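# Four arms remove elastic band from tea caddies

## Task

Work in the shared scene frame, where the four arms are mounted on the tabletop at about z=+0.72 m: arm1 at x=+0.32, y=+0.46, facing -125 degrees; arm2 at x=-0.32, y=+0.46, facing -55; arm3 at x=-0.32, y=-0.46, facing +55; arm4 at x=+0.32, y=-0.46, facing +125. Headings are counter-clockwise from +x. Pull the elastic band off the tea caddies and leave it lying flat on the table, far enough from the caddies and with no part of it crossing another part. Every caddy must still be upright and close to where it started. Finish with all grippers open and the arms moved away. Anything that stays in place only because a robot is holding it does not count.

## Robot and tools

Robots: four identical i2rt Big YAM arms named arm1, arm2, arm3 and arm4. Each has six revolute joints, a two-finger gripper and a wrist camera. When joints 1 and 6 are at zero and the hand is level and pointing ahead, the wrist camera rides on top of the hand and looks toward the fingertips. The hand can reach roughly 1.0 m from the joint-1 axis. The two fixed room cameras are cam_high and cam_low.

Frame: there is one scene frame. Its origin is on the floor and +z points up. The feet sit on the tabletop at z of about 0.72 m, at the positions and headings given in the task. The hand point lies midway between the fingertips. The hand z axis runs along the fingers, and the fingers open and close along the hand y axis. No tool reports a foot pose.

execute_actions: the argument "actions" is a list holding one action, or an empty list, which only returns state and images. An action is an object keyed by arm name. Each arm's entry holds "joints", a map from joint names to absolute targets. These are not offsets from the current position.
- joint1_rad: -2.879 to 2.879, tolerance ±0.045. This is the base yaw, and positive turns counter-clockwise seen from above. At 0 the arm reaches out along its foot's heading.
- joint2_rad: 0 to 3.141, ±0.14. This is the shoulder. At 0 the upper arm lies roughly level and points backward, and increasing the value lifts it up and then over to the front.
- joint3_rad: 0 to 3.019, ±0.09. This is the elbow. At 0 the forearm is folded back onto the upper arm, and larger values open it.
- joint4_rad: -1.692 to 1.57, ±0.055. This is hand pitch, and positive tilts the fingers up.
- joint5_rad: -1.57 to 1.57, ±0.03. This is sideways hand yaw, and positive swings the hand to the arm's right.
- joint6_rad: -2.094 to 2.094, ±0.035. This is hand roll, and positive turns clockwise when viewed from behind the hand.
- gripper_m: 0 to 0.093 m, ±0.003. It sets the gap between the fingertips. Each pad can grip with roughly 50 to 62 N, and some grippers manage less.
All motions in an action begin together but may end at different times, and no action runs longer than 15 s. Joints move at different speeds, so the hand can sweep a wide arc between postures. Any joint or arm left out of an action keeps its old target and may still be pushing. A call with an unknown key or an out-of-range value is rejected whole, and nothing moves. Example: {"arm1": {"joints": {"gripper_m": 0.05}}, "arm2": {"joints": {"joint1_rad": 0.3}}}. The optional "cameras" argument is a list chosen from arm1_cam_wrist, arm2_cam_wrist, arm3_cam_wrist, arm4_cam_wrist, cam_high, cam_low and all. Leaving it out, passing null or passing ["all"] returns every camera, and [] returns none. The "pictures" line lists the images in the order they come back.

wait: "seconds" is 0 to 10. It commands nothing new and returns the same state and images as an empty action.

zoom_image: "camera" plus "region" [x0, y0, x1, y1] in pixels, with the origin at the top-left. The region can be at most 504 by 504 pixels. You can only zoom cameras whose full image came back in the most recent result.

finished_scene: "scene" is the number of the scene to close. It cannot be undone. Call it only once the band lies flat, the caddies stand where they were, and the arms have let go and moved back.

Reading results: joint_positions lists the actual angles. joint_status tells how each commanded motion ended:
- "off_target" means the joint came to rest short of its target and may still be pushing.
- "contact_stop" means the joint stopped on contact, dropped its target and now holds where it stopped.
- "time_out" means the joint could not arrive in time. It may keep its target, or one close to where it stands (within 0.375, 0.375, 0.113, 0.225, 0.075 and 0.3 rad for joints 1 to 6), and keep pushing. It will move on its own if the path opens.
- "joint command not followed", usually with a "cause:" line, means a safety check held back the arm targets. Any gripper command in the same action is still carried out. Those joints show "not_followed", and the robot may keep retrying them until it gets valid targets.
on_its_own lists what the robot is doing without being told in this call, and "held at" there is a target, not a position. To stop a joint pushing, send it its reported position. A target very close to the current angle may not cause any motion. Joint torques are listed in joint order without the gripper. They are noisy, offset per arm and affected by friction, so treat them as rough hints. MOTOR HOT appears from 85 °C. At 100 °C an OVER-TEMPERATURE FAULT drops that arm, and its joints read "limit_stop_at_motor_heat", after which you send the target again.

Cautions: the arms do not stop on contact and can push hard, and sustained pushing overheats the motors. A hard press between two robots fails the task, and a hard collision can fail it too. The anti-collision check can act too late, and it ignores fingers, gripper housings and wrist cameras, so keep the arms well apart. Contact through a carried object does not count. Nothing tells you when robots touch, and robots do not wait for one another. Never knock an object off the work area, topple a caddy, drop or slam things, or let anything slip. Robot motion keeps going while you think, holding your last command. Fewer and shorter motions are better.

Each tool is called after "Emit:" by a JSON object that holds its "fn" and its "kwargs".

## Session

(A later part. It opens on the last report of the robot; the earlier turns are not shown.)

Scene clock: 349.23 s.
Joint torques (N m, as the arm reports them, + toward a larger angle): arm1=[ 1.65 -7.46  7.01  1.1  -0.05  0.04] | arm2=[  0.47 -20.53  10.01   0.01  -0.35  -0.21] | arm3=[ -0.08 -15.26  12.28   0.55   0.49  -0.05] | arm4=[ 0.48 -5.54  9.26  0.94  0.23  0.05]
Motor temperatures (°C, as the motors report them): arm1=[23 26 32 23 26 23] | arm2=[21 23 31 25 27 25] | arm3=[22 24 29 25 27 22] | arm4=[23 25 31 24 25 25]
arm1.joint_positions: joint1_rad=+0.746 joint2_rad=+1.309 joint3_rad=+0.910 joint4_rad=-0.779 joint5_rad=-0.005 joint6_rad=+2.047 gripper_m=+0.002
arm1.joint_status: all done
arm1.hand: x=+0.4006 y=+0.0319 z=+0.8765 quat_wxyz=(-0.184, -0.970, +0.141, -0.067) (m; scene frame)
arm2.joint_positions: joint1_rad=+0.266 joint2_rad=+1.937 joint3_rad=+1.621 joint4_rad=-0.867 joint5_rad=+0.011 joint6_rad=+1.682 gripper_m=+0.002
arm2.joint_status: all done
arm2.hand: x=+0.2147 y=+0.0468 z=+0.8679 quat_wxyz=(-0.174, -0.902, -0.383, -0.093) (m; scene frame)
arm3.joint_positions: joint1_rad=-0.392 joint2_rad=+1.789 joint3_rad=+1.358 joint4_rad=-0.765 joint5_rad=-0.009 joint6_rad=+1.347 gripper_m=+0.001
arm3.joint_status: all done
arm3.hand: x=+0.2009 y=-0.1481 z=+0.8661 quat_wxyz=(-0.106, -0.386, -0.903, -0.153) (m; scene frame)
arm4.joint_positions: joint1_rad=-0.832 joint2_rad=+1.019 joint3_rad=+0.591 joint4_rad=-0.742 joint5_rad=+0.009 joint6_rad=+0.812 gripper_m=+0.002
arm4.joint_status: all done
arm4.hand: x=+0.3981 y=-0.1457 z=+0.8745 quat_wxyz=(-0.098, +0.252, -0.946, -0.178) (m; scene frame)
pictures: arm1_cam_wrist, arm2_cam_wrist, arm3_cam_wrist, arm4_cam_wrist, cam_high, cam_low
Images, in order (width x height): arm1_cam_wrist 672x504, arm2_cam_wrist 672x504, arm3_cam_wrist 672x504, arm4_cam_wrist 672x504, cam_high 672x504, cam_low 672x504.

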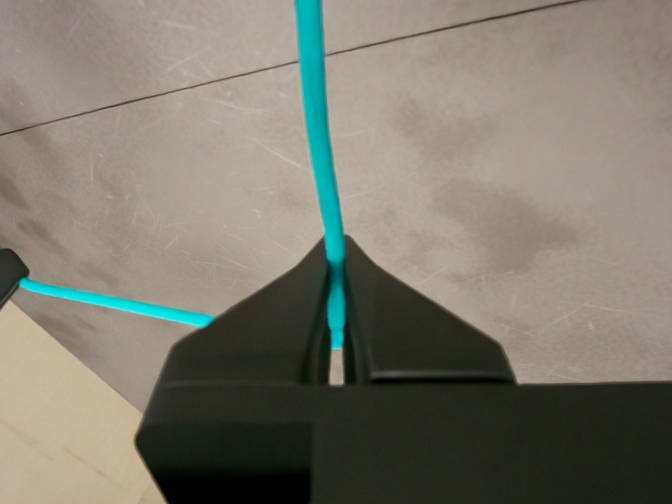

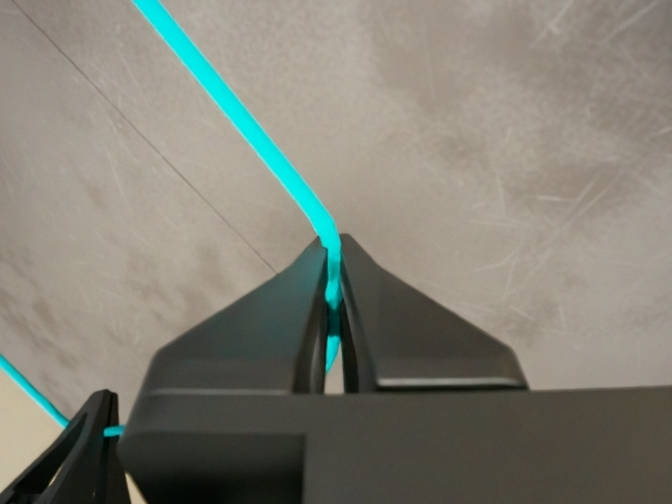

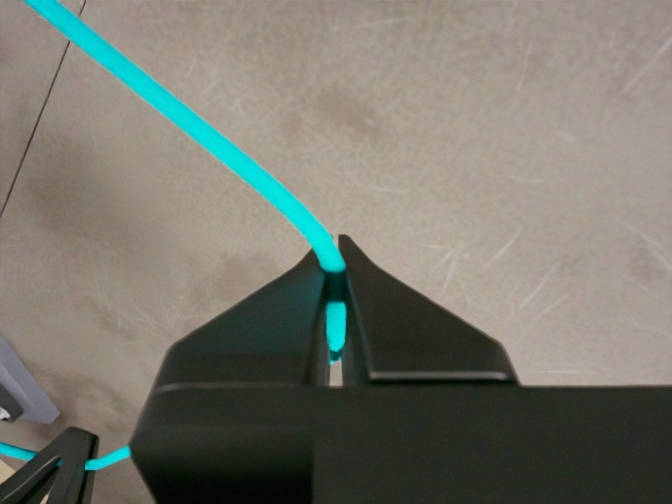

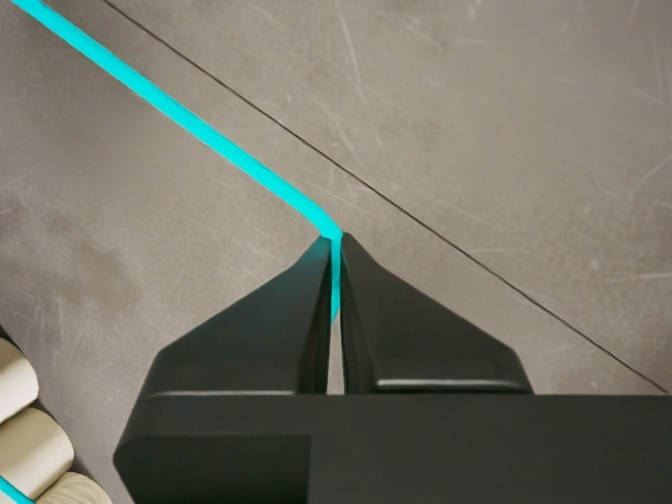

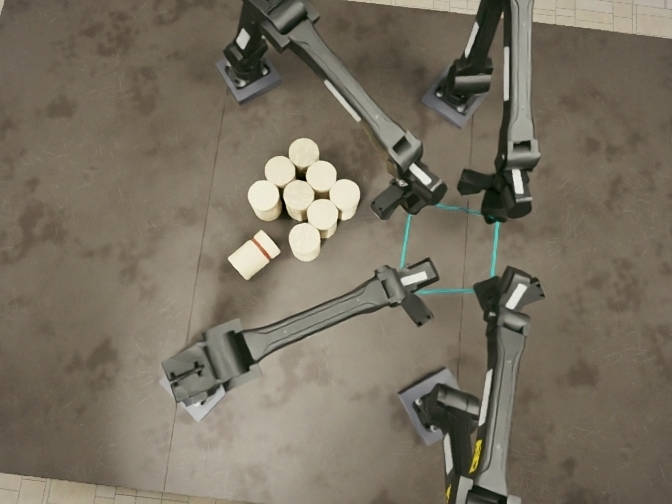

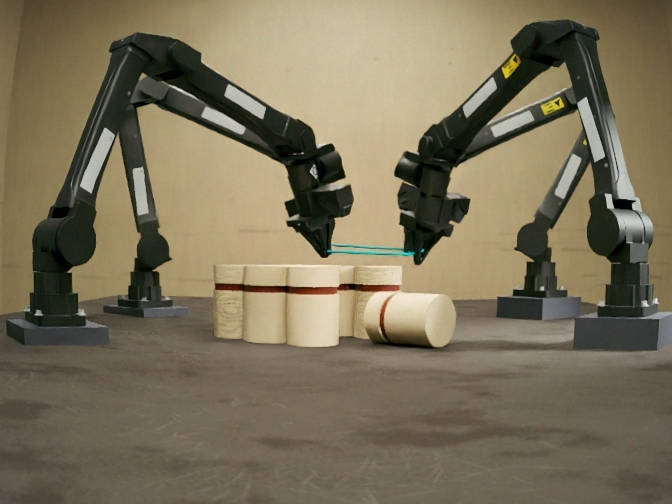

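Emit:
{"fn": "execute_actions", "kwargs": {"actions": [{"arm1":{"joints":{"joint2_rad":1.545,"joint3_rad":0.715,"joint4_rad":-0.35}},"arm2":{"joints":{"joint2_rad":2.09,"joint3_rad":1.51,"joint4_rad":-0.585}},"arm3":{"joints":{"joint2_rad":2.0,"joint3_rad":1.30,"joint4_rad":-0.465}},"arm4":{"joints":{"joint2_rad":1.40,"joint3_rad":0.41,"joint4_rad":-0.185}}}], "cameras": ["cam_high","cam_low"]}}

Scene clock: 362.07 s.
Joint torques (N m, as the arm reports them, + toward a larger angle): arm1=[ 1.67 -8.37  4.97  1.26  0.01  0.03] | arm2=[  0.3  -20.43   6.72   1.25  -0.18  -0.21] | arm3=[ -0.16 -15.28   7.32   1.     0.41  -0.01] | arm4=[ 0.45 -7.85  5.12  1.29  0.31  0.  ]
Motor temperatures (°C, as the motors report them): arm1=[23 26 31 23 25 23] | arm2=[21 24 32 25 26 26] | arm3=[22 25 30 25 26 22] | arm4=[23 25 31 24 24 25]
arm1.joint_positions: joint1_rad=+0.746 joint2_rad=+1.545 joint3_rad=+0.727 joint4_rad=-0.358 joint5_rad=-0.006 joint6_rad=+2.048 gripper_m=+0.002
arm1.joint_status: all done
arm1.hand: x=+0.4011 y=+0.0318 z=+0.7432 quat_wxyz=(-0.184, -0.970, +0.142, -0.068) (m; scene frame)
arm2.joint_positions: joint1_rad=+0.266 joint2_rad=+2.084 joint3_rad=+1.507 joint4_rad=-0.597 joint5_rad=+0.007 joint6_rad=+1.681 gripper_m=+0.002
arm2.joint_status: all done
arm2.hand: x=+0.2204 y=+0.0436 z=+0.7467 quat_wxyz=(-0.177, -0.901, -0.383, -0.097) (m; scene frame)
arm3.joint_positions: joint1_rad=-0.392 joint2_rad=+1.986 joint3_rad=+1.303 joint4_rad=-0.475 joint5_rad=-0.007 joint6_rad=+1.345 gripper_m=+0.001
arm3.joint_status: all done
arm3.hand: x=+0.2221 y=-0.1358 z=+0.7522 quat_wxyz=(-0.118, -0.384, -0.900, -0.168) (m; scene frame)
arm4.joint_positions: joint1_rad=-0.832 joint2_rad=+1.396 joint3_rad=+0.418 joint4_rad=-0.190 joint5_rad=+0.007 joint6_rad=+0.809 gripper_m=+0.002
arm4.joint_status: all done
arm4.hand: x=+0.3992 y=-0.1366 z=+0.7431 quat_wxyz=(-0.098, +0.254, -0.946, -0.179) (m; scene frame)
pictures: cam_high, cam_low
Images, in order (width x height): cam_high 672x504, cam_low 672x504.

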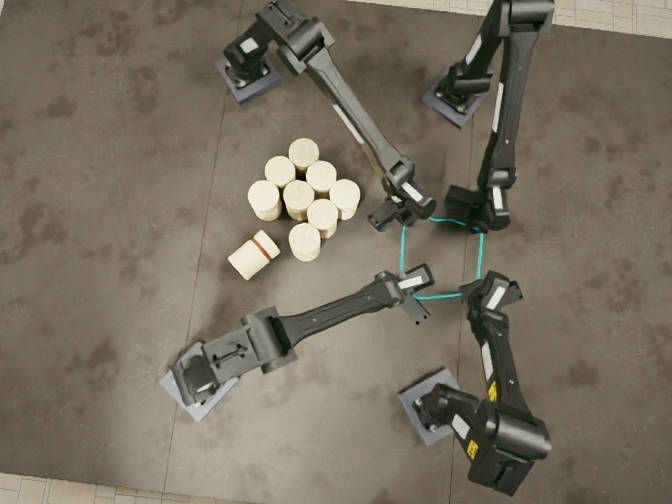

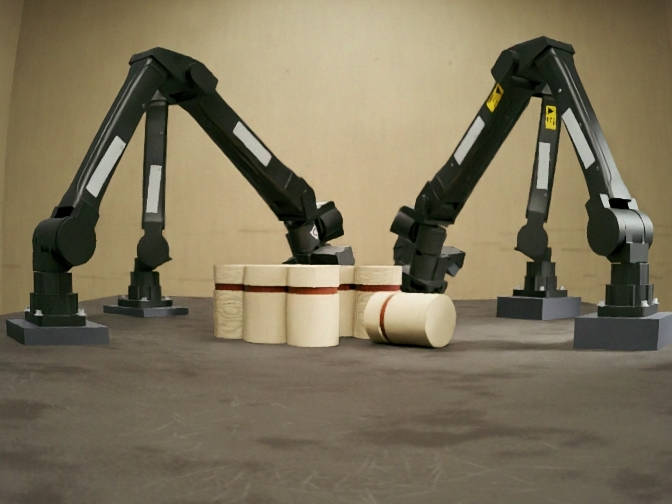

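Slack. Lower slightly and open, then retreat.

Emit:
{"fn": "execute_actions", "kwargs": {"actions": [{"arm1":{"joints":{"joint2_rad":1.575}},"arm2":{"joints":{"joint2_rad":2.115}},"arm3":{"joints":{"joint3_rad":1.26}},"arm4":{"joints":{"joint2_rad":1.44}}}], "cameras": []}}

Emit:
{"fn": "execute_actions", "kwargs": {"actions": [{"arm1":{"joints":{"gripper_m":0.03}},"arm2":{"joints":{"gripper_m":0.03}},"arm3":{"joints":{"gripper_m":0.03}},"arm4":{"joints":{"gripper_m":0.03}}}], "cameras": ["cam_high"]}}

Emit:
{"fn": "execute_actions", "kwargs": {"actions": [{"arm1":{"joints":{"joint2_rad":1.2,"joint3_rad":0.90,"joint4_rad":-0.775}},"arm2":{"joints":{"joint2_rad":1.8,"joint3_rad":1.6,"joint4_rad":-0.89}},"arm3":{"joints":{"joint2_rad":1.65,"joint3_rad":1.35,"joint4_rad":-0.765}},"arm4":{"joints":{"joint2_rad":0.9,"joint3_rad":0.59,"joint4_rad":-0.745}}}], "cameras": ["cam_high","cam_low"]}}

Scene clock: 370.17 s.
Joint torques (N m, as the arm reports them, + toward a larger angle): arm1=[ 1.52 -7.18  4.93  1.18  0.    0.03] | arm2=[ -0.28 -18.99   6.63   1.19  -0.17  -0.2 ] | arm3=[  0.11 -14.64   5.63   0.66   0.41  -0.01] | arm4=[ 0.47 -7.78  4.82  1.01  0.31  0.01]
Motor temperatures (°C, as the motors report them): arm1=[23 26 31 23 25 23] | arm2=[21 25 32 25 25 26] | arm3=[22 25 29 25 26 22] | arm4=[23 25 30 24 24 25]
arm1.joint_positions: joint1_rad=+0.746 joint2_rad=+1.557 joint3_rad=+0.727 joint4_rad=-0.355 joint5_rad=-0.006 joint6_rad=+2.048 gripper_m=+0.002
arm1.joint_status: all done
arm1.hand: x=+0.4009 y=+0.0327 z=+0.7384 quat_wxyz=(-0.180, -0.971, +0.142, -0.066) (m; scene frame)
arm2.joint_positions: joint1_rad=+0.266 joint2_rad=+2.095 joint3_rad=+1.507 joint4_rad=-0.597 joint5_rad=+0.007 joint6_rad=+1.681 gripper_m=+0.002
arm2.joint_status: all done
arm2.hand: x=+0.2192 y=+0.0445 z=+0.7396 quat_wxyz=(-0.173, -0.902, -0.384, -0.094) (m; scene frame)
arm3.joint_positions: joint1_rad=-0.392 joint2_rad=+1.986 joint3_rad=+1.281 joint4_rad=-0.465 joint5_rad=-0.007 joint6_rad=+1.345 gripper_m=+0.001
arm3.joint_status: all done
arm3.hand: x=+0.2151 y=-0.1400 z=+0.7449 quat_wxyz=(-0.114, -0.384, -0.902, -0.163) (m; scene frame)
arm4.joint_positions: joint1_rad=-0.832 joint2_rad=+1.433 joint3_rad=+0.418 joint4_rad=-0.185 joint5_rad=+0.007 joint6_rad=+0.809 gripper_m=+0.002
arm4.joint_status: all done
arm4.hand: x=+0.3980 y=-0.1413 z=+0.7320 quat_wxyz=(-0.090, +0.254, -0.949, -0.165) (m; scene frame)
pictures: none
No camera images: the call's "cameras" was empty. Leave "cameras" out to get every camera's image.

Scene clock: 370.70 s.
Joint torques (N m, as the arm reports them, + toward a larger angle): arm1=[ 1.5  -6.99  4.97  1.    0.01  0.02] | arm2=[ -0.2  -18.98   6.48   1.23  -0.05  -0.23] | arm3=[  0.12 -14.94   5.79   0.35   0.33  -0.01] | arm4=[ 0.47 -7.56  5.    0.92  0.32  0.  ]
Motor temperatures (°C, as the motors report them): arm1=[23 26 31 23 25 23] | arm2=[21 25 32 25 25 26] | arm3=[22 25 29 25 26 22] | arm4=[23 25 30 24 24 25]
arm1.joint_positions: joint1_rad=+0.746 joint2_rad=+1.553 joint3_rad=+0.727 joint4_rad=-0.350 joint5_rad=-0.007 joint6_rad=+2.048 gripper_m=+0.030
arm1.joint_status: all done
arm1.hand: x=+0.4012 y=+0.0314 z=+0.7405 quat_wxyz=(-0.184, -0.970, +0.142, -0.068) (m; scene frame)
arm2.joint_positions: joint1_rad=+0.267 joint2_rad=+2.095 joint3_rad=+1.507 joint4_rad=-0.597 joint5_rad=+0.004 joint6_rad=+1.681 gripper_m=+0.030
arm2.joint_status: all done
arm2.hand: x=+0.2197 y=+0.0452 z=+0.7396 quat_wxyz=(-0.172, -0.902, -0.384, -0.096) (m; scene frame)
arm3.joint_positions: joint1_rad=-0.392 joint2_rad=+1.981 joint3_rad=+1.281 joint4_rad=-0.456 joint5_rad=-0.004 joint6_rad=+1.344 gripper_m=+0.030
arm3.joint_status: all done
arm3.hand: x=+0.2178 y=-0.1389 z=+0.7488 quat_wxyz=(-0.119, -0.384, -0.900, -0.168) (m; scene frame)
arm4.joint_positions: joint1_rad=-0.832 joint2_rad=+1.430 joint3_rad=+0.416 joint4_rad=-0.183 joint5_rad=+0.007 joint6_rad=+0.809 gripper_m=+0.030
arm4.joint_status: all done
arm4.hand: x=+0.3980 y=-0.1417 z=+0.7325 quat_wxyz=(-0.091, +0.254, -0.948, -0.166) (m; scene frame)
pictures: cam_high
Images, in order (width x height): cam_high 672x504.

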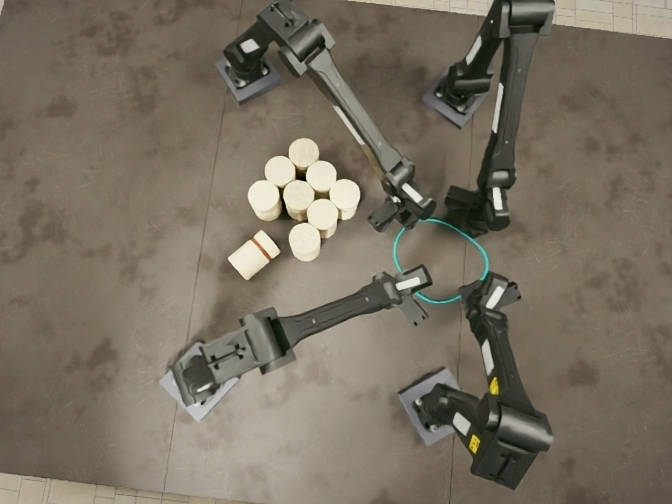

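Scene clock: 372.10 s.
Joint torques (N m, as the arm reports them, + toward a larger angle): arm1=[ 1.65 -5.84  9.26  0.69  0.08  0.03] | arm2=[  0.17 -17.75   8.45   0.55  -0.05  -0.2 ] | arm3=[  0.11 -12.31  11.19   0.48   0.27   0.  ] | arm4=[ 0.48 -3.85 11.87  0.97  0.23  0.  ]
Motor temperatures (°C, as the motors report them): arm1=[23 26 31 23 25 23] | arm2=[21 25 32 25 25 26] | arm3=[22 25 29 25 26 22] | arm4=[23 25 31 24 23 25]
arm1.joint_positions: joint1_rad=+0.746 joint2_rad=+1.194 joint3_rad=+0.885 joint4_rad=-0.760 joint5_rad=-0.008 joint6_rad=+2.048 gripper_m=+0.030
arm1.joint_status: all done
arm1.hand: x=+0.3996 y=+0.0398 z=+0.9137 quat_wxyz=(-0.233, -0.959, +0.140, -0.085) (m; scene frame)
arm2.joint_positions: joint1_rad=+0.267 joint2_rad=+1.795 joint3_rad=+1.587 joint4_rad=-0.877 joint5_rad=+0.003 joint6_rad=+1.681 gripper_m=+0.030
arm2.joint_status: all done
arm2.hand: x=+0.2024 y=+0.0582 z=+0.9433 quat_wxyz=(-0.215, -0.892, -0.380, -0.120) (m; scene frame)
arm3.joint_positions: joint1_rad=-0.392 joint2_rad=+1.627 joint3_rad=+1.326 joint4_rad=-0.756 joint5_rad=-0.003 joint6_rad=+1.343 gripper_m=+0.030
arm3.joint_status: all done
arm3.hand: x=+0.1924 y=-0.1545 z=+0.9464 quat_wxyz=(-0.148, -0.379, -0.890, -0.206) (m; scene frame)
arm4.joint_positions: joint1_rad=-0.832 joint2_rad=+0.896 joint3_rad=+0.569 joint4_rad=-0.739 joint5_rad=+0.009 joint6_rad=+0.809 gripper_m=+0.030
arm4.joint_status: all done
arm4.hand: x=+0.3970 y=-0.1517 z=+0.9013 quat_wxyz=(-0.122, +0.250, -0.935, -0.222) (m; scene frame)
pictures: cam_high, cam_low
Images, in order (width x height): cam_high 672x504, cam_low 672x504.

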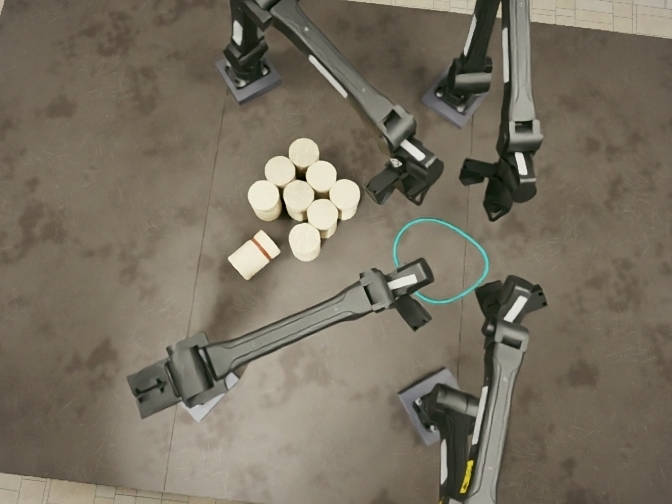

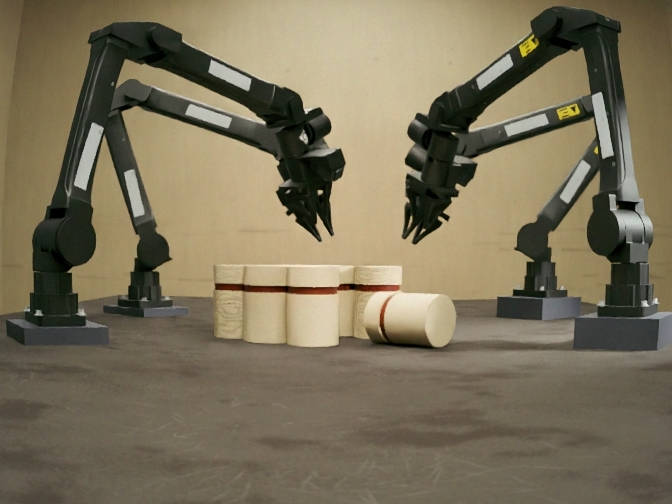

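Emit:
{"fn": "execute_actions", "kwargs": {"actions": [{"arm1":{"joints":{"joint2_rad":0.5,"joint3_rad":1.0,"joint4_rad":-1.2}},"arm2":{"joints":{"joint2_rad":0.5,"joint3_rad":1.2,"joint4_rad":-1.4}},"arm3":{"joints":{"joint1_rad":0.33,"joint2_rad":1.49,"joint3_rad":1.16,"joint4_rad":-1.53,"joint5_rad":-0.15,"joint6_rad":0.46,"gripper_m":0.093}},"arm4":{"joints":{"joint2_rad":0.5,"joint3_rad":1.0,"joint4_rad":-1.2}}}], "cameras": ["cam_high","cam_low","arm3_cam_wrist"]}}

Scene clock: 414.23 s.
Joint torques (N m, as the arm reports them, + toward a larger angle): arm1=[ 1.68  3.03 10.45  1.09  0.07  0.  ] | arm2=[-0.09  5.33  6.32  0.91 -0.07 -0.25] | arm3=[  1.23 -12.39   7.54  -0.83   0.02   0.05] | arm4=[ 0.48  1.69 11.24  1.45  0.21 -0.02]
Motor temperatures (°C, as the motors report them): arm1=[23 26 35 23 24 23] | arm2=[21 25 33 25 24 26] | arm3=[22 25 31 25 25 22] | arm4=[23 24 33 24 23 25]
arm1.joint_positions: joint1_rad=+0.746 joint2_rad=+0.494 joint3_rad=+0.968 joint4_rad=-1.184 joint5_rad=-0.008 joint6_rad=+2.048 gripper_m=+0.030
arm1.joint_status: all done
arm1.hand: x=+0.3658 y=+0.2173 z=+1.1218 quat_wxyz=(-0.393, -0.900, +0.131, -0.140) (m; scene frame)
arm2.joint_positions: joint1_rad=+0.267 joint2_rad=+0.497 joint3_rad=+1.201 joint4_rad=-1.386 joint5_rad=+0.003 joint6_rad=+1.681 gripper_m=+0.030
arm2.joint_status: all done
arm2.hand: x=-0.1633 y=+0.3379 z=+1.2132 quat_wxyz=(-0.379, -0.829, -0.353, -0.213) (m; scene frame)
arm3.joint_positions: joint1_rad=+0.326 joint2_rad=+1.514 joint3_rad=+1.165 joint4_rad=-1.518 joint5_rad=-0.150 joint6_rad=+0.474 gripper_m=+0.093
arm3.joint_status: all done
arm3.hand: x=-0.2336 y=-0.1140 z=+0.9179 quat_wxyz=(+0.152, +0.365, -0.916, +0.064) (m; scene frame)
arm4.joint_positions: joint1_rad=-0.832 joint2_rad=+0.503 joint3_rad=+0.982 joint4_rad=-1.195 joint5_rad=+0.009 joint6_rad=+0.809 gripper_m=+0.030
arm4.joint_status: all done
arm4.hand: x=+0.3813 y=-0.2236 z=+1.1576 quat_wxyz=(-0.201, +0.233, -0.878, -0.367) (m; scene frame)
pictures: arm3_cam_wrist, cam_high, cam_low
Images, in order (width x height): arm3_cam_wrist 672x504, cam_high 672x504, cam_low 672x504.

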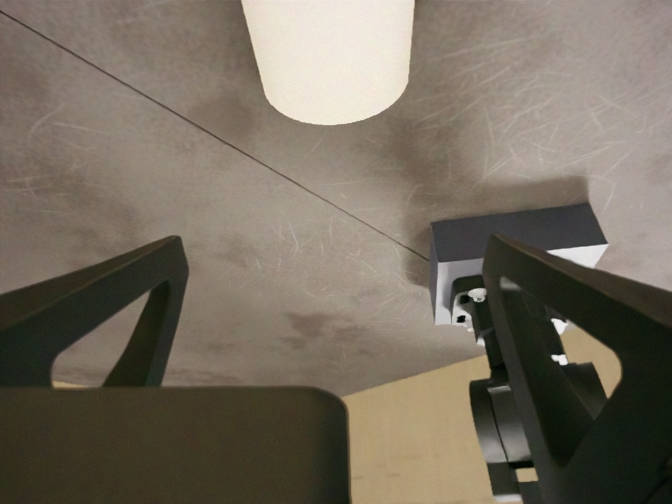

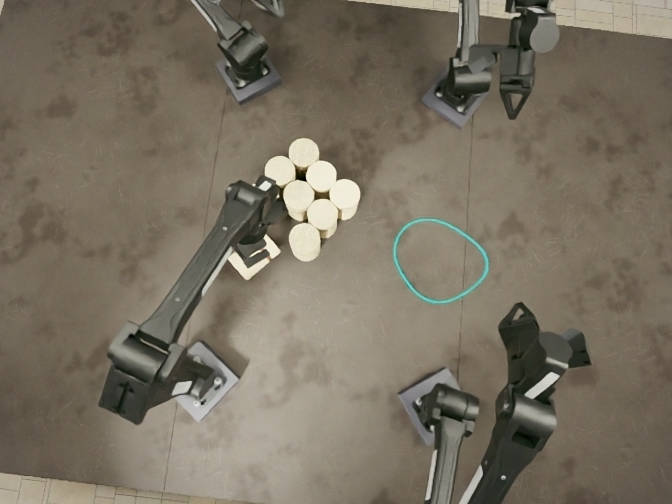

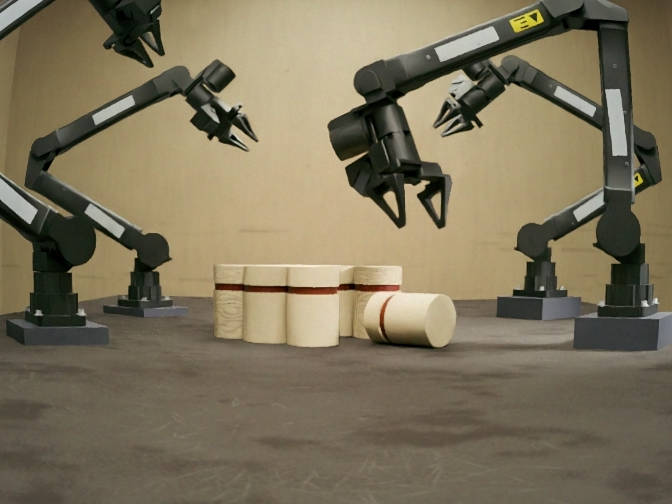

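Emit:
{"fn": "execute_actions", "kwargs": {"actions": [{"arm3":{"joints":{"joint2_rad":1.62,"joint3_rad":1.005,"joint4_rad":-1.235}}}], "cameras": ["cam_low","arm3_cam_wrist"]}}

Scene clock: 418.60 s.
Joint torques (N m, as the arm reports them, + toward a larger angle): arm1=[ 1.65  3.05 10.48  1.07  0.07 -0.01] | arm2=[-0.23  4.78  6.31  1.04 -0.09 -0.24] | arm3=[  1.24 -10.94   7.28  -0.13   0.02   0.05] | arm4=[ 0.4   1.29 11.31  1.47  0.2  -0.01]
Motor temperatures (°C, as the motors report them): arm1=[23 26 35 23 24 23] | arm2=[21 25 32 25 24 26] | arm3=[22 25 30 25 25 22] | arm4=[23 24 33 24 23 25]
arm1.joint_positions: joint1_rad=+0.746 joint2_rad=+0.494 joint3_rad=+0.968 joint4_rad=-1.184 joint5_rad=-0.008 joint6_rad=+2.048 gripper_m=+0.030
arm1.joint_status: not commanded
arm1.hand: x=+0.3658 y=+0.2173 z=+1.1218 quat_wxyz=(-0.393, -0.900, +0.131, -0.140) (m; scene frame)
arm2.joint_positions: joint1_rad=+0.267 joint2_rad=+0.497 joint3_rad=+1.201 joint4_rad=-1.386 joint5_rad=+0.003 joint6_rad=+1.681 gripper_m=+0.030
arm2.joint_status: not commanded
arm2.hand: x=-0.1633 y=+0.3379 z=+1.2132 quat_wxyz=(-0.379, -0.829, -0.353, -0.213) (m; scene frame)
arm3.joint_positions: joint1_rad=+0.326 joint2_rad=+1.624 joint3_rad=+0.997 joint4_rad=-1.245 joint5_rad=-0.150 joint6_rad=+0.474 gripper_m=+0.093
arm3.joint_status: all done
arm3.hand: x=-0.2364 y=-0.1223 z=+0.8175 quat_wxyz=(+0.153, +0.366, -0.916, +0.065) (m; scene frame)
arm4.joint_positions: joint1_rad=-0.832 joint2_rad=+0.503 joint3_rad=+0.982 joint4_rad=-1.195 joint5_rad=+0.009 joint6_rad=+0.809 gripper_m=+0.030
arm4.joint_status: not commanded
arm4.hand: x=+0.3813 y=-0.2236 z=+1.1576 quat_wxyz=(-0.201, +0.233, -0.878, -0.367) (m; scene frame)
pictures: arm3_cam_wrist, cam_low
Images, in order (width x height): arm3_cam_wrist 672x504, cam_low 672x504.

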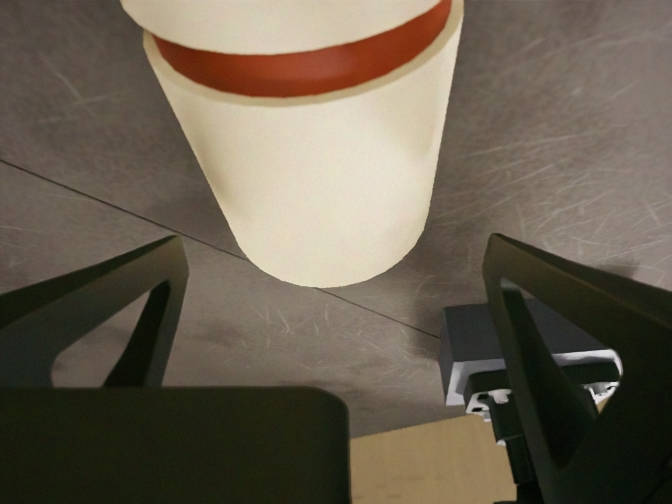

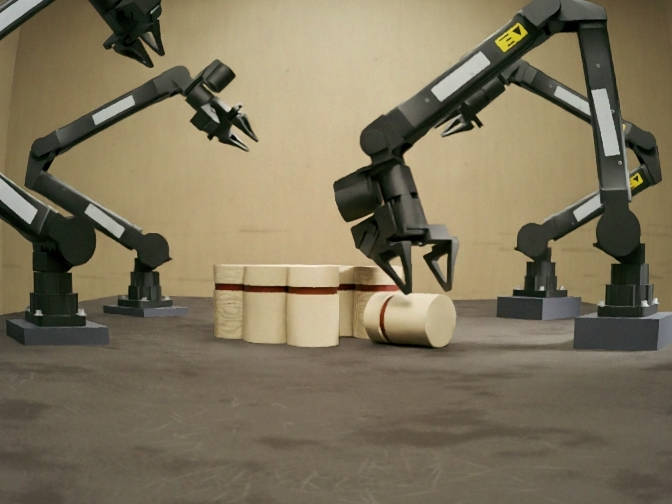

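Emit:
{"fn": "execute_actions", "kwargs": {"actions": [{"arm3":{"joints":{"joint1_rad":0.345,"joint2_rad":1.77,"joint3_rad":1.02,"joint4_rad":-1.08,"joint6_rad":0.34}}}], "cameras": ["cam_high","cam_low","arm3_cam_wrist"]}}

Scene clock: 427.50 s.
Joint torques (N m, as the arm reports them, + toward a larger angle): arm1=[ 1.61  2.97 10.48  1.08  0.06 -0.01] | arm2=[ 0.01  4.93  6.24  1.01 -0.09 -0.25] | arm3=[  2.26 -11.74   7.78  -0.15  -0.02   0.04] | arm4=[ 0.46  1.29 11.32  1.48  0.2  -0.01]
Motor temperatures (°C, as the motors report them): arm1=[23 26 36 23 24 23] | arm2=[21 25 32 25 24 26] | arm3=[22 25 30 25 25 22] | arm4=[23 24 33 24 23 25]
arm1.joint_positions: joint1_rad=+0.746 joint2_rad=+0.494 joint3_rad=+0.968 joint4_rad=-1.184 joint5_rad=-0.008 joint6_rad=+2.048 gripper_m=+0.030
arm1.joint_status: not commanded
arm1.hand: x=+0.3658 y=+0.2173 z=+1.1218 quat_wxyz=(-0.393, -0.900, +0.131, -0.140) (m; scene frame)
arm2.joint_positions: joint1_rad=+0.267 joint2_rad=+0.497 joint3_rad=+1.201 joint4_rad=-1.386 joint5_rad=+0.003 joint6_rad=+1.681 gripper_m=+0.030
arm2.joint_status: not commanded
arm2.hand: x=-0.1633 y=+0.3379 z=+1.2132 quat_wxyz=(-0.379, -0.829, -0.353, -0.213) (m; scene frame)
arm3.joint_positions: joint1_rad=+0.331 joint2_rad=+1.768 joint3_rad=+0.997 joint4_rad=-1.090 joint5_rad=-0.149 joint6_rad=+0.355 gripper_m=+0.093
arm3.joint_status: all done
arm3.hand: x=-0.2319 y=-0.1028 z=+0.7582 quat_wxyz=(+0.153, +0.422, -0.892, +0.053) (m; scene frame)
arm4.joint_positions: joint1_rad=-0.832 joint2_rad=+0.503 joint3_rad=+0.982 joint4_rad=-1.195 joint5_rad=+0.009 joint6_rad=+0.809 gripper_m=+0.030
arm4.joint_status: not commanded
arm4.hand: x=+0.3813 y=-0.2236 z=+1.1576 quat_wxyz=(-0.201, +0.233, -0.878, -0.367) (m; scene frame)
pictures: arm3_cam_wrist, cam_high, cam_low
Images, in order (width x height): arm3_cam_wrist 672x504, cam_high 672x504, cam_low 672x504.

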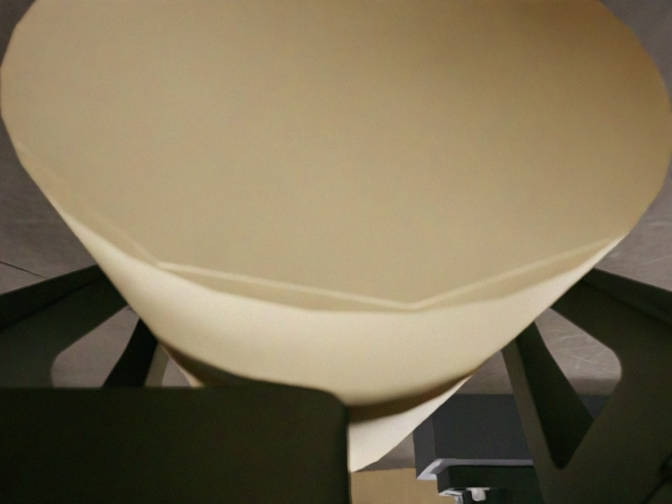

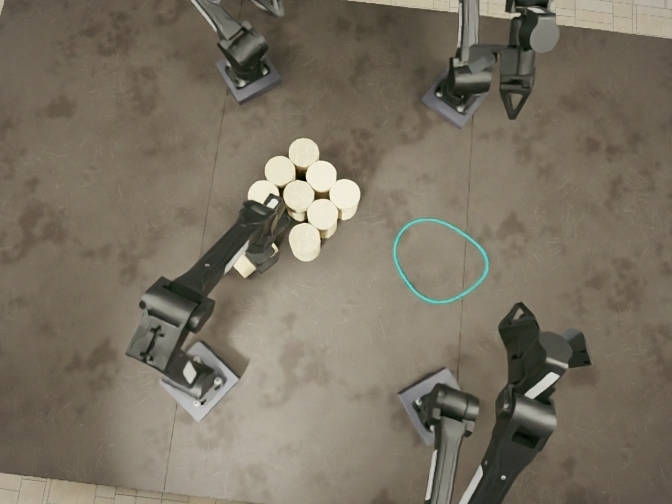

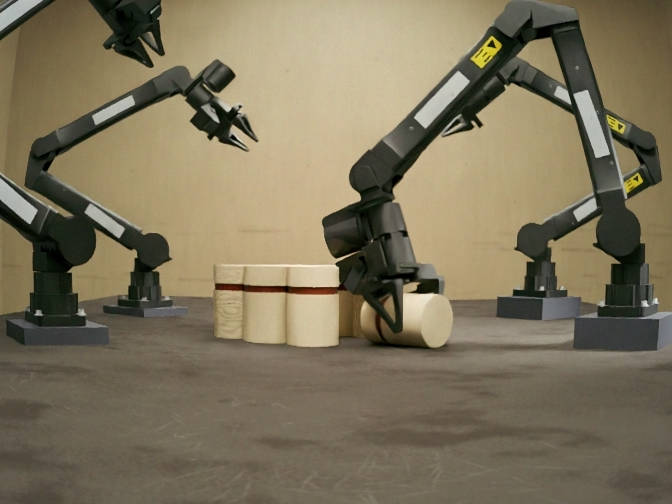

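Emit:
{"fn": "execute_actions", "kwargs": {"actions": [{"arm3":{"joints":{"gripper_m":0.06}}}], "cameras": []}}

Emit:
{"fn": "execute_actions", "kwargs": {"actions": [{"arm3":{"joints":{"joint2_rad":1.3}}}], "cameras": ["cam_low"]}}

Emit:
{"fn": "execute_actions", "kwargs": {"actions": [{"arm3":{"joints":{"joint1_rad":0.325,"joint2_rad":0.9,"joint3_rad":0.5,"joint4_rad":0.11,"joint5_rad":0,"joint6_rad":0}}}], "cameras": ["cam_low","cam_high"]}}

Scene clock: 439.00 s.
Joint torques (N m, as the arm reports them, + toward a larger angle): arm1=[ 1.66  2.96 10.49  1.07  0.07  0.  ] | arm2=[-0.01  5.21  6.26  0.94 -0.06 -0.28] | arm3=[  2.2  -11.8    7.77  -0.13  -0.01   0.04] | arm4=[ 0.38  1.27 11.31  1.49  0.2  -0.02]
Motor temperatures (°C, as the motors report them): arm1=[23 25 36 23 24 23] | arm2=[21 24 31 25 24 26] | arm3=[22 25 29 25 25 22] | arm4=[23 24 34 24 23 25]
arm1.joint_positions: joint1_rad=+0.746 joint2_rad=+0.494 joint3_rad=+0.968 joint4_rad=-1.184 joint5_rad=-0.008 joint6_rad=+2.048 gripper_m=+0.030
arm1.joint_status: not commanded
arm1.hand: x=+0.3658 y=+0.2173 z=+1.1218 quat_wxyz=(-0.393, -0.900, +0.131, -0.140) (m; scene frame)
arm2.joint_positions: joint1_rad=+0.267 joint2_rad=+0.497 joint3_rad=+1.201 joint4_rad=-1.386 joint5_rad=+0.003 joint6_rad=+1.681 gripper_m=+0.030
arm2.joint_status: not commanded
arm2.hand: x=-0.1633 y=+0.3379 z=+1.2132 quat_wxyz=(-0.379, -0.829, -0.353, -0.213) (m; scene frame)
arm3.joint_positions: joint1_rad=+0.331 joint2_rad=+1.768 joint3_rad=+0.997 joint4_rad=-1.088 joint5_rad=-0.149 joint6_rad=+0.353 gripper_m=+0.081
arm3.joint_status: gripper_m off_target (ended at +0.081, target +0.060)
arm3.hand: x=-0.2318 y=-0.1025 z=+0.7581 quat_wxyz=(+0.152, +0.423, -0.892, +0.052) (m; scene frame)
arm4.joint_positions: joint1_rad=-0.832 joint2_rad=+0.503 joint3_rad=+0.982 joint4_rad=-1.195 joint5_rad=+0.009 joint6_rad=+0.809 gripper_m=+0.030
arm4.joint_status: not commanded
arm4.hand: x=+0.3813 y=-0.2236 z=+1.1576 quat_wxyz=(-0.201, +0.233, -0.878, -0.367) (m; scene frame)
pictures: none
No camera images: the call's "cameras" was empty. Leave "cameras" out to get every camera's image.

Scene clock: 440.33 s.
Joint torques (N m, as the arm reports them, + toward a larger angle): arm1=[ 1.56  2.94 10.49  1.11  0.07 -0.01] | arm2=[-0.47  5.38  6.26  0.89 -0.07 -0.27] | arm3=[ 2.14 -7.65 10.6   0.65  0.    0.03] | arm4=[ 0.42  1.28 11.31  1.48  0.21 -0.01]
Motor temperatures (°C, as the motors report them): arm1=[23 25 36 23 24 23] | arm2=[21 24 31 25 24 26] | arm3=[22 25 29 25 25 22] | arm4=[23 24 34 24 23 25]
arm1.joint_positions: joint1_rad=+0.746 joint2_rad=+0.494 joint3_rad=+0.968 joint4_rad=-1.184 joint5_rad=-0.008 joint6_rad=+2.048 gripper_m=+0.030
arm1.joint_status: not commanded
arm1.hand: x=+0.3658 y=+0.2173 z=+1.1218 quat_wxyz=(-0.393, -0.900, +0.131, -0.140) (m; scene frame)
arm2.joint_positions: joint1_rad=+0.267 joint2_rad=+0.497 joint3_rad=+1.201 joint4_rad=-1.386 joint5_rad=+0.003 joint6_rad=+1.681 gripper_m=+0.030
arm2.joint_status: not commanded
arm2.hand: x=-0.1633 y=+0.3379 z=+1.2132 quat_wxyz=(-0.379, -0.829, -0.353, -0.213) (m; scene frame)
arm3.joint_positions: joint1_rad=+0.331 joint2_rad=+1.291 joint3_rad=+0.997 joint4_rad=-1.087 joint5_rad=-0.149 joint6_rad=+0.353 gripper_m=+0.081
arm3.joint_status: all done
arm3.hand: x=-0.2235 y=-0.0769 z=+0.9327 quat_wxyz=(-0.012, +0.441, -0.889, -0.120) (m; scene frame)
arm4.joint_positions: joint1_rad=-0.832 joint2_rad=+0.503 joint3_rad=+0.982 joint4_rad=-1.195 joint5_rad=+0.009 joint6_rad=+0.809 gripper_m=+0.030
arm4.joint_status: not commanded
arm4.hand: x=+0.3813 y=-0.2236 z=+1.1576 quat_wxyz=(-0.201, +0.233, -0.878, -0.367) (m; scene frame)
pictures: cam_low
Images, in order (width x height): cam_low 672x504.

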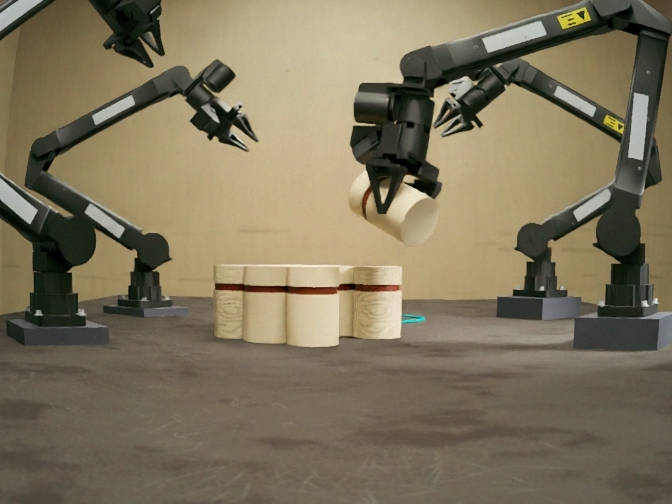

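Scene clock: 441.97 s.
Joint torques (N m, as the arm reports them, + toward a larger angle): arm1=[ 1.57  3.   10.49  1.1   0.07  0.  ] | arm2=[-0.1   5.13  6.32  0.99 -0.08 -0.25] | arm3=[ 0.33 -5.   10.52  2.38  0.21  0.03] | arm4=[ 0.43  1.33 11.33  1.48  0.21 -0.02]
Motor temperatures (°C, as the motors report them): arm1=[23 25 37 23 24 23] | arm2=[21 24 31 25 24 26] | arm3=[22 25 30 25 25 22] | arm4=[23 24 34 24 23 25]
arm1.joint_positions: joint1_rad=+0.746 joint2_rad=+0.494 joint3_rad=+0.968 joint4_rad=-1.184 joint5_rad=-0.008 joint6_rad=+2.048 gripper_m=+0.030
arm1.joint_status: not commanded
arm1.hand: x=+0.3658 y=+0.2173 z=+1.1218 quat_wxyz=(-0.393, -0.900, +0.131, -0.140) (m; scene frame)
arm2.joint_positions: joint1_rad=+0.267 joint2_rad=+0.497 joint3_rad=+1.201 joint4_rad=-1.386 joint5_rad=+0.003 joint6_rad=+1.681 gripper_m=+0.030
arm2.joint_status: not commanded
arm2.hand: x=-0.1633 y=+0.3379 z=+1.2132 quat_wxyz=(-0.379, -0.829, -0.353, -0.213) (m; scene frame)
arm3.joint_positions: joint1_rad=+0.331 joint2_rad=+0.911 joint3_rad=+0.491 joint4_rad=+0.083 joint5_rad=-0.004 joint6_rad=+0.014 gripper_m=+0.081
arm3.joint_status: all done
arm3.hand: x=-0.1906 y=-0.0560 z=+1.0036 quat_wxyz=(-0.464, +0.477, -0.662, -0.346) (m; scene frame)
arm4.joint_positions: joint1_rad=-0.832 joint2_rad=+0.503 joint3_rad=+0.982 joint4_rad=-1.195 joint5_rad=+0.009 joint6_rad=+0.809 gripper_m=+0.030
arm4.joint_status: not commanded
arm4.hand: x=+0.3813 y=-0.2236 z=+1.1576 quat_wxyz=(-0.201, +0.233, -0.878, -0.367) (m; scene frame)
pictures: cam_high, cam_low
Images, in order (width x height): cam_high 672x504, cam_low 672x504.

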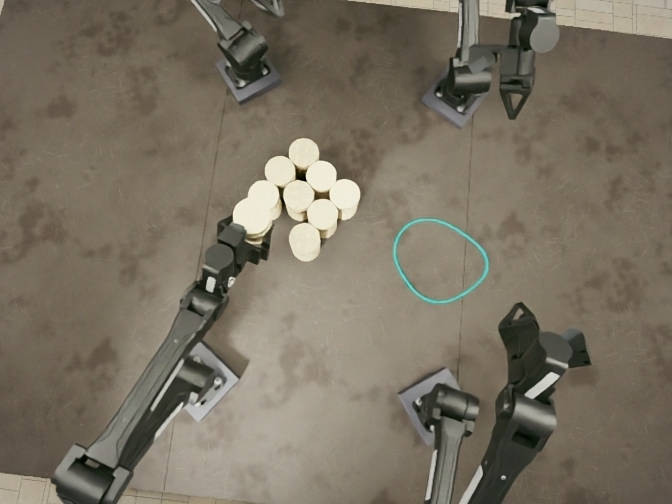

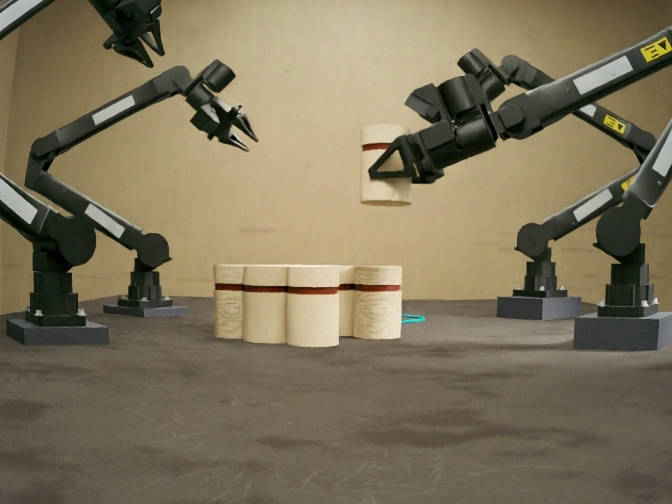

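Emit:
{"fn": "execute_actions", "kwargs": {"actions": [{"arm3":{"joints":{"joint2_rad":1.65,"joint3_rad":0.25,"joint4_rad":1.095}}}], "cameras": []}}

Emit:
{"fn": "execute_actions", "kwargs": {"actions": [{"arm3":{"joints":{"joint2_rad":1.88,"joint3_rad":0.278,"joint4_rad":1.30}}}], "cameras": ["cam_low","cam_high"]}}

Scene clock: 453.30 s.
Joint torques (N m, as the arm reports them, + toward a larger angle): arm1=[ 1.62  2.95 10.48  1.09  0.07  0.  ] | arm2=[-0.38  4.85  6.21  0.97 -0.1  -0.27] | arm3=[ 0.37 -6.55  4.02  2.38  0.21  0.03] | arm4=[ 0.44  1.31 11.32  1.48  0.2  -0.02]
Motor temperatures (°C, as the motors report them): arm1=[23 25 37 23 24 23] | arm2=[21 24 31 25 24 26] | arm3=[22 24 30 25 25 22] | arm4=[23 24 34 24 23 25]
arm1.joint_positions: joint1_rad=+0.746 joint2_rad=+0.494 joint3_rad=+0.968 joint4_rad=-1.184 joint5_rad=-0.008 joint6_rad=+2.048 gripper_m=+0.030
arm1.joint_status: not commanded
arm1.hand: x=+0.3658 y=+0.2173 z=+1.1218 quat_wxyz=(-0.393, -0.900, +0.131, -0.140) (m; scene frame)
arm2.joint_positions: joint1_rad=+0.267 joint2_rad=+0.497 joint3_rad=+1.201 joint4_rad=-1.386 joint5_rad=+0.003 joint6_rad=+1.681 gripper_m=+0.030
arm2.joint_status: not commanded
arm2.hand: x=-0.1633 y=+0.3379 z=+1.2132 quat_wxyz=(-0.379, -0.829, -0.353, -0.213) (m; scene frame)
arm3.joint_positions: joint1_rad=+0.331 joint2_rad=+1.641 joint3_rad=+0.235 joint4_rad=+1.068 joint5_rad=-0.003 joint6_rad=+0.014 gripper_m=+0.081
arm3.joint_status: all done
arm3.hand: x=-0.1947 y=-0.0686 z=+0.8144 quat_wxyz=(-0.464, +0.477, -0.662, -0.345) (m; scene frame)
arm4.joint_positions: joint1_rad=-0.832 joint2_rad=+0.503 joint3_rad=+0.982 joint4_rad=-1.195 joint5_rad=+0.009 joint6_rad=+0.809 gripper_m=+0.030
arm4.joint_status: not commanded
arm4.hand: x=+0.3813 y=-0.2236 z=+1.1576 quat_wxyz=(-0.201, +0.233, -0.878, -0.367) (m; scene frame)
pictures: none
No camera images: the call's "cameras" was empty. Leave "cameras" out to get every camera's image.

Scene clock: 454.17 s.
Joint torques (N m, as the arm reports them, + toward a larger angle): arm1=[ 1.69  2.99 10.47  1.1   0.06 -0.01] | arm2=[-0.13  5.11  6.26  0.97 -0.09 -0.25] | arm3=[ 0.54 -7.67  2.13  2.38  0.17  0.07] | arm4=[ 0.43  1.28 11.31  1.47  0.21 -0.02]
Motor temperatures (°C, as the motors report them): arm1=[23 25 37 23 24 23] | arm2=[21 24 31 25 24 26] | arm3=[22 24 30 25 25 22] | arm4=[23 24 34 24 23 25]
arm1.joint_positions: joint1_rad=+0.746 joint2_rad=+0.494 joint3_rad=+0.968 joint4_rad=-1.184 joint5_rad=-0.008 joint6_rad=+2.048 gripper_m=+0.030
arm1.joint_status: not commanded
arm1.hand: x=+0.3658 y=+0.2173 z=+1.1218 quat_wxyz=(-0.393, -0.900, +0.131, -0.140) (m; scene frame)
arm2.joint_positions: joint1_rad=+0.267 joint2_rad=+0.497 joint3_rad=+1.201 joint4_rad=-1.386 joint5_rad=+0.003 joint6_rad=+1.681 gripper_m=+0.030
arm2.joint_status: not commanded
arm2.hand: x=-0.1633 y=+0.3379 z=+1.2132 quat_wxyz=(-0.379, -0.829, -0.353, -0.213) (m; scene frame)
arm3.joint_positions: joint1_rad=+0.331 joint2_rad=+1.869 joint3_rad=+0.262 joint4_rad=+1.273 joint5_rad=-0.003 joint6_rad=+0.011 gripper_m=+0.081
arm3.joint_status: all done
arm3.hand: x=-0.1929 y=-0.0634 z=+0.7792 quat_wxyz=(-0.466, +0.477, -0.661, -0.345) (m; scene frame)
arm4.joint_positions: joint1_rad=-0.832 joint2_rad=+0.503 joint3_rad=+0.982 joint4_rad=-1.195 joint5_rad=+0.009 joint6_rad=+0.809 gripper_m=+0.030
arm4.joint_status: not commanded
arm4.hand: x=+0.3813 y=-0.2236 z=+1.1576 quat_wxyz=(-0.201, +0.233, -0.878, -0.367) (m; scene frame)
pictures: cam_high, cam_low
Images, in order (width x height): cam_high 672x504, cam_low 672x504.

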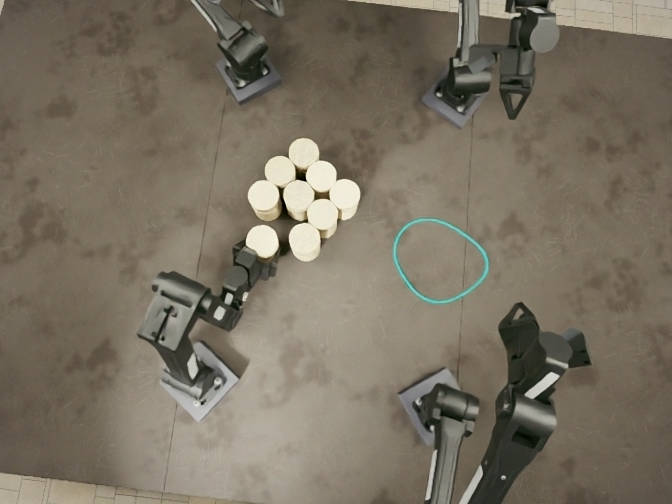

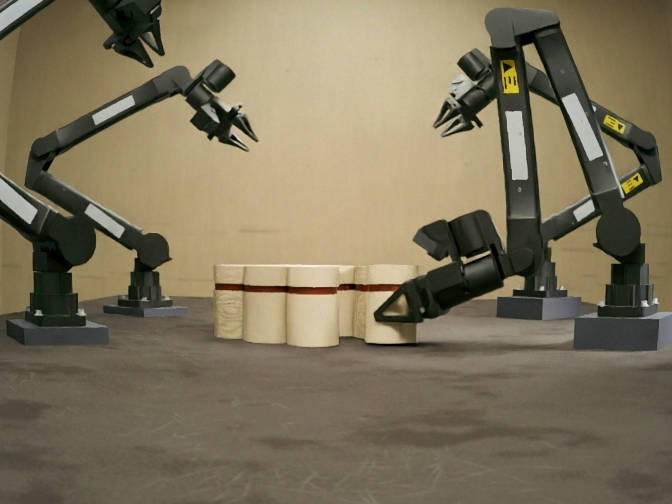

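Emit:
{"fn": "execute_actions", "kwargs": {"actions": [{"arm3":{"joints":{"joint2_rad":1.915,"joint4_rad":1.335}}}], "cameras": ["cam_low"]}}

Emit:
{"fn": "zoom_image", "kwargs": {"camera": "cam_low", "region": [320,240,480,360]}}

Scene clock: 460.00 s.
Joint torques (N m, as the arm reports them, + toward a larger angle): arm1=[ 1.56  2.92 10.47  1.1   0.07  0.  ] | arm2=[-0.09  5.23  6.33  0.93 -0.1  -0.25] | arm3=[ 0.31 -7.08  1.99  2.22  0.18  0.08] | arm4=[ 0.44  1.25 11.32  1.47  0.2  -0.02]
Motor temperatures (°C, as the motors report them): arm1=[23 25 37 23 24 23] | arm2=[21 24 31 25 24 26] | arm3=[22 24 29 25 25 22] | arm4=[23 24 34 24 23 25]
arm1.joint_positions: joint1_rad=+0.746 joint2_rad=+0.494 joint3_rad=+0.968 joint4_rad=-1.184 joint5_rad=-0.008 joint6_rad=+2.048 gripper_m=+0.030
arm1.joint_status: not commanded
arm1.hand: x=+0.3658 y=+0.2173 z=+1.1218 quat_wxyz=(-0.393, -0.900, +0.131, -0.140) (m; scene frame)
arm2.joint_positions: joint1_rad=+0.267 joint2_rad=+0.497 joint3_rad=+1.201 joint4_rad=-1.386 joint5_rad=+0.003 joint6_rad=+1.681 gripper_m=+0.030
arm2.joint_status: not commanded
arm2.hand: x=-0.1633 y=+0.3379 z=+1.2132 quat_wxyz=(-0.379, -0.829, -0.353, -0.213) (m; scene frame)
arm3.joint_positions: joint1_rad=+0.331 joint2_rad=+1.895 joint3_rad=+0.263 joint4_rad=+1.313 joint5_rad=-0.003 joint6_rad=+0.010 gripper_m=+0.081
arm3.joint_status: all done
arm3.hand: x=-0.1927 y=-0.0627 z=+0.7788 quat_wxyz=(-0.471, +0.475, -0.656, -0.349) (m; scene frame)
arm4.joint_positions: joint1_rad=-0.832 joint2_rad=+0.503 joint3_rad=+0.982 joint4_rad=-1.195 joint5_rad=+0.009 joint6_rad=+0.809 gripper_m=+0.030
arm4.joint_status: not commanded
arm4.hand: x=+0.3813 y=-0.2236 z=+1.1576 quat_wxyz=(-0.201, +0.233, -0.878, -0.367) (m; scene frame)
pictures: cam_low
Images, in order (width x height): cam_low 672x504.

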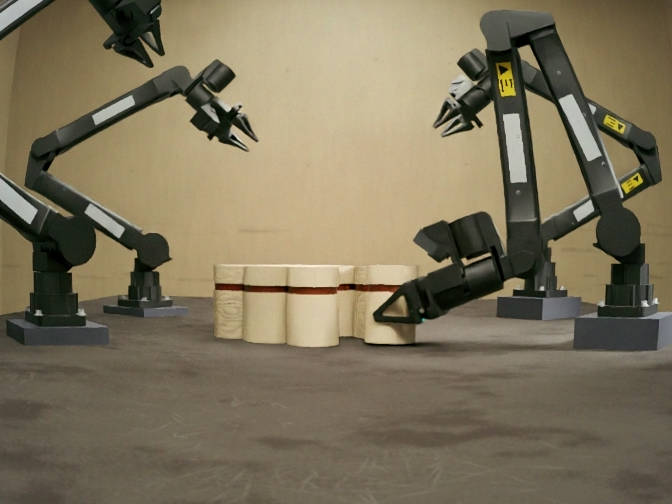

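Region (320, 240, 480, 360) of cam_low's 672x504 image, scaled by 3.150, with more detail than that image has; it fills the top 378 rows of this view, and the rest is white.

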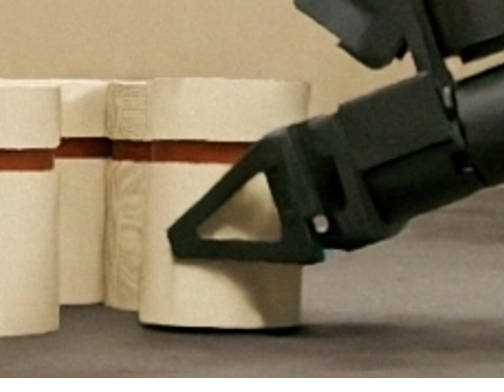

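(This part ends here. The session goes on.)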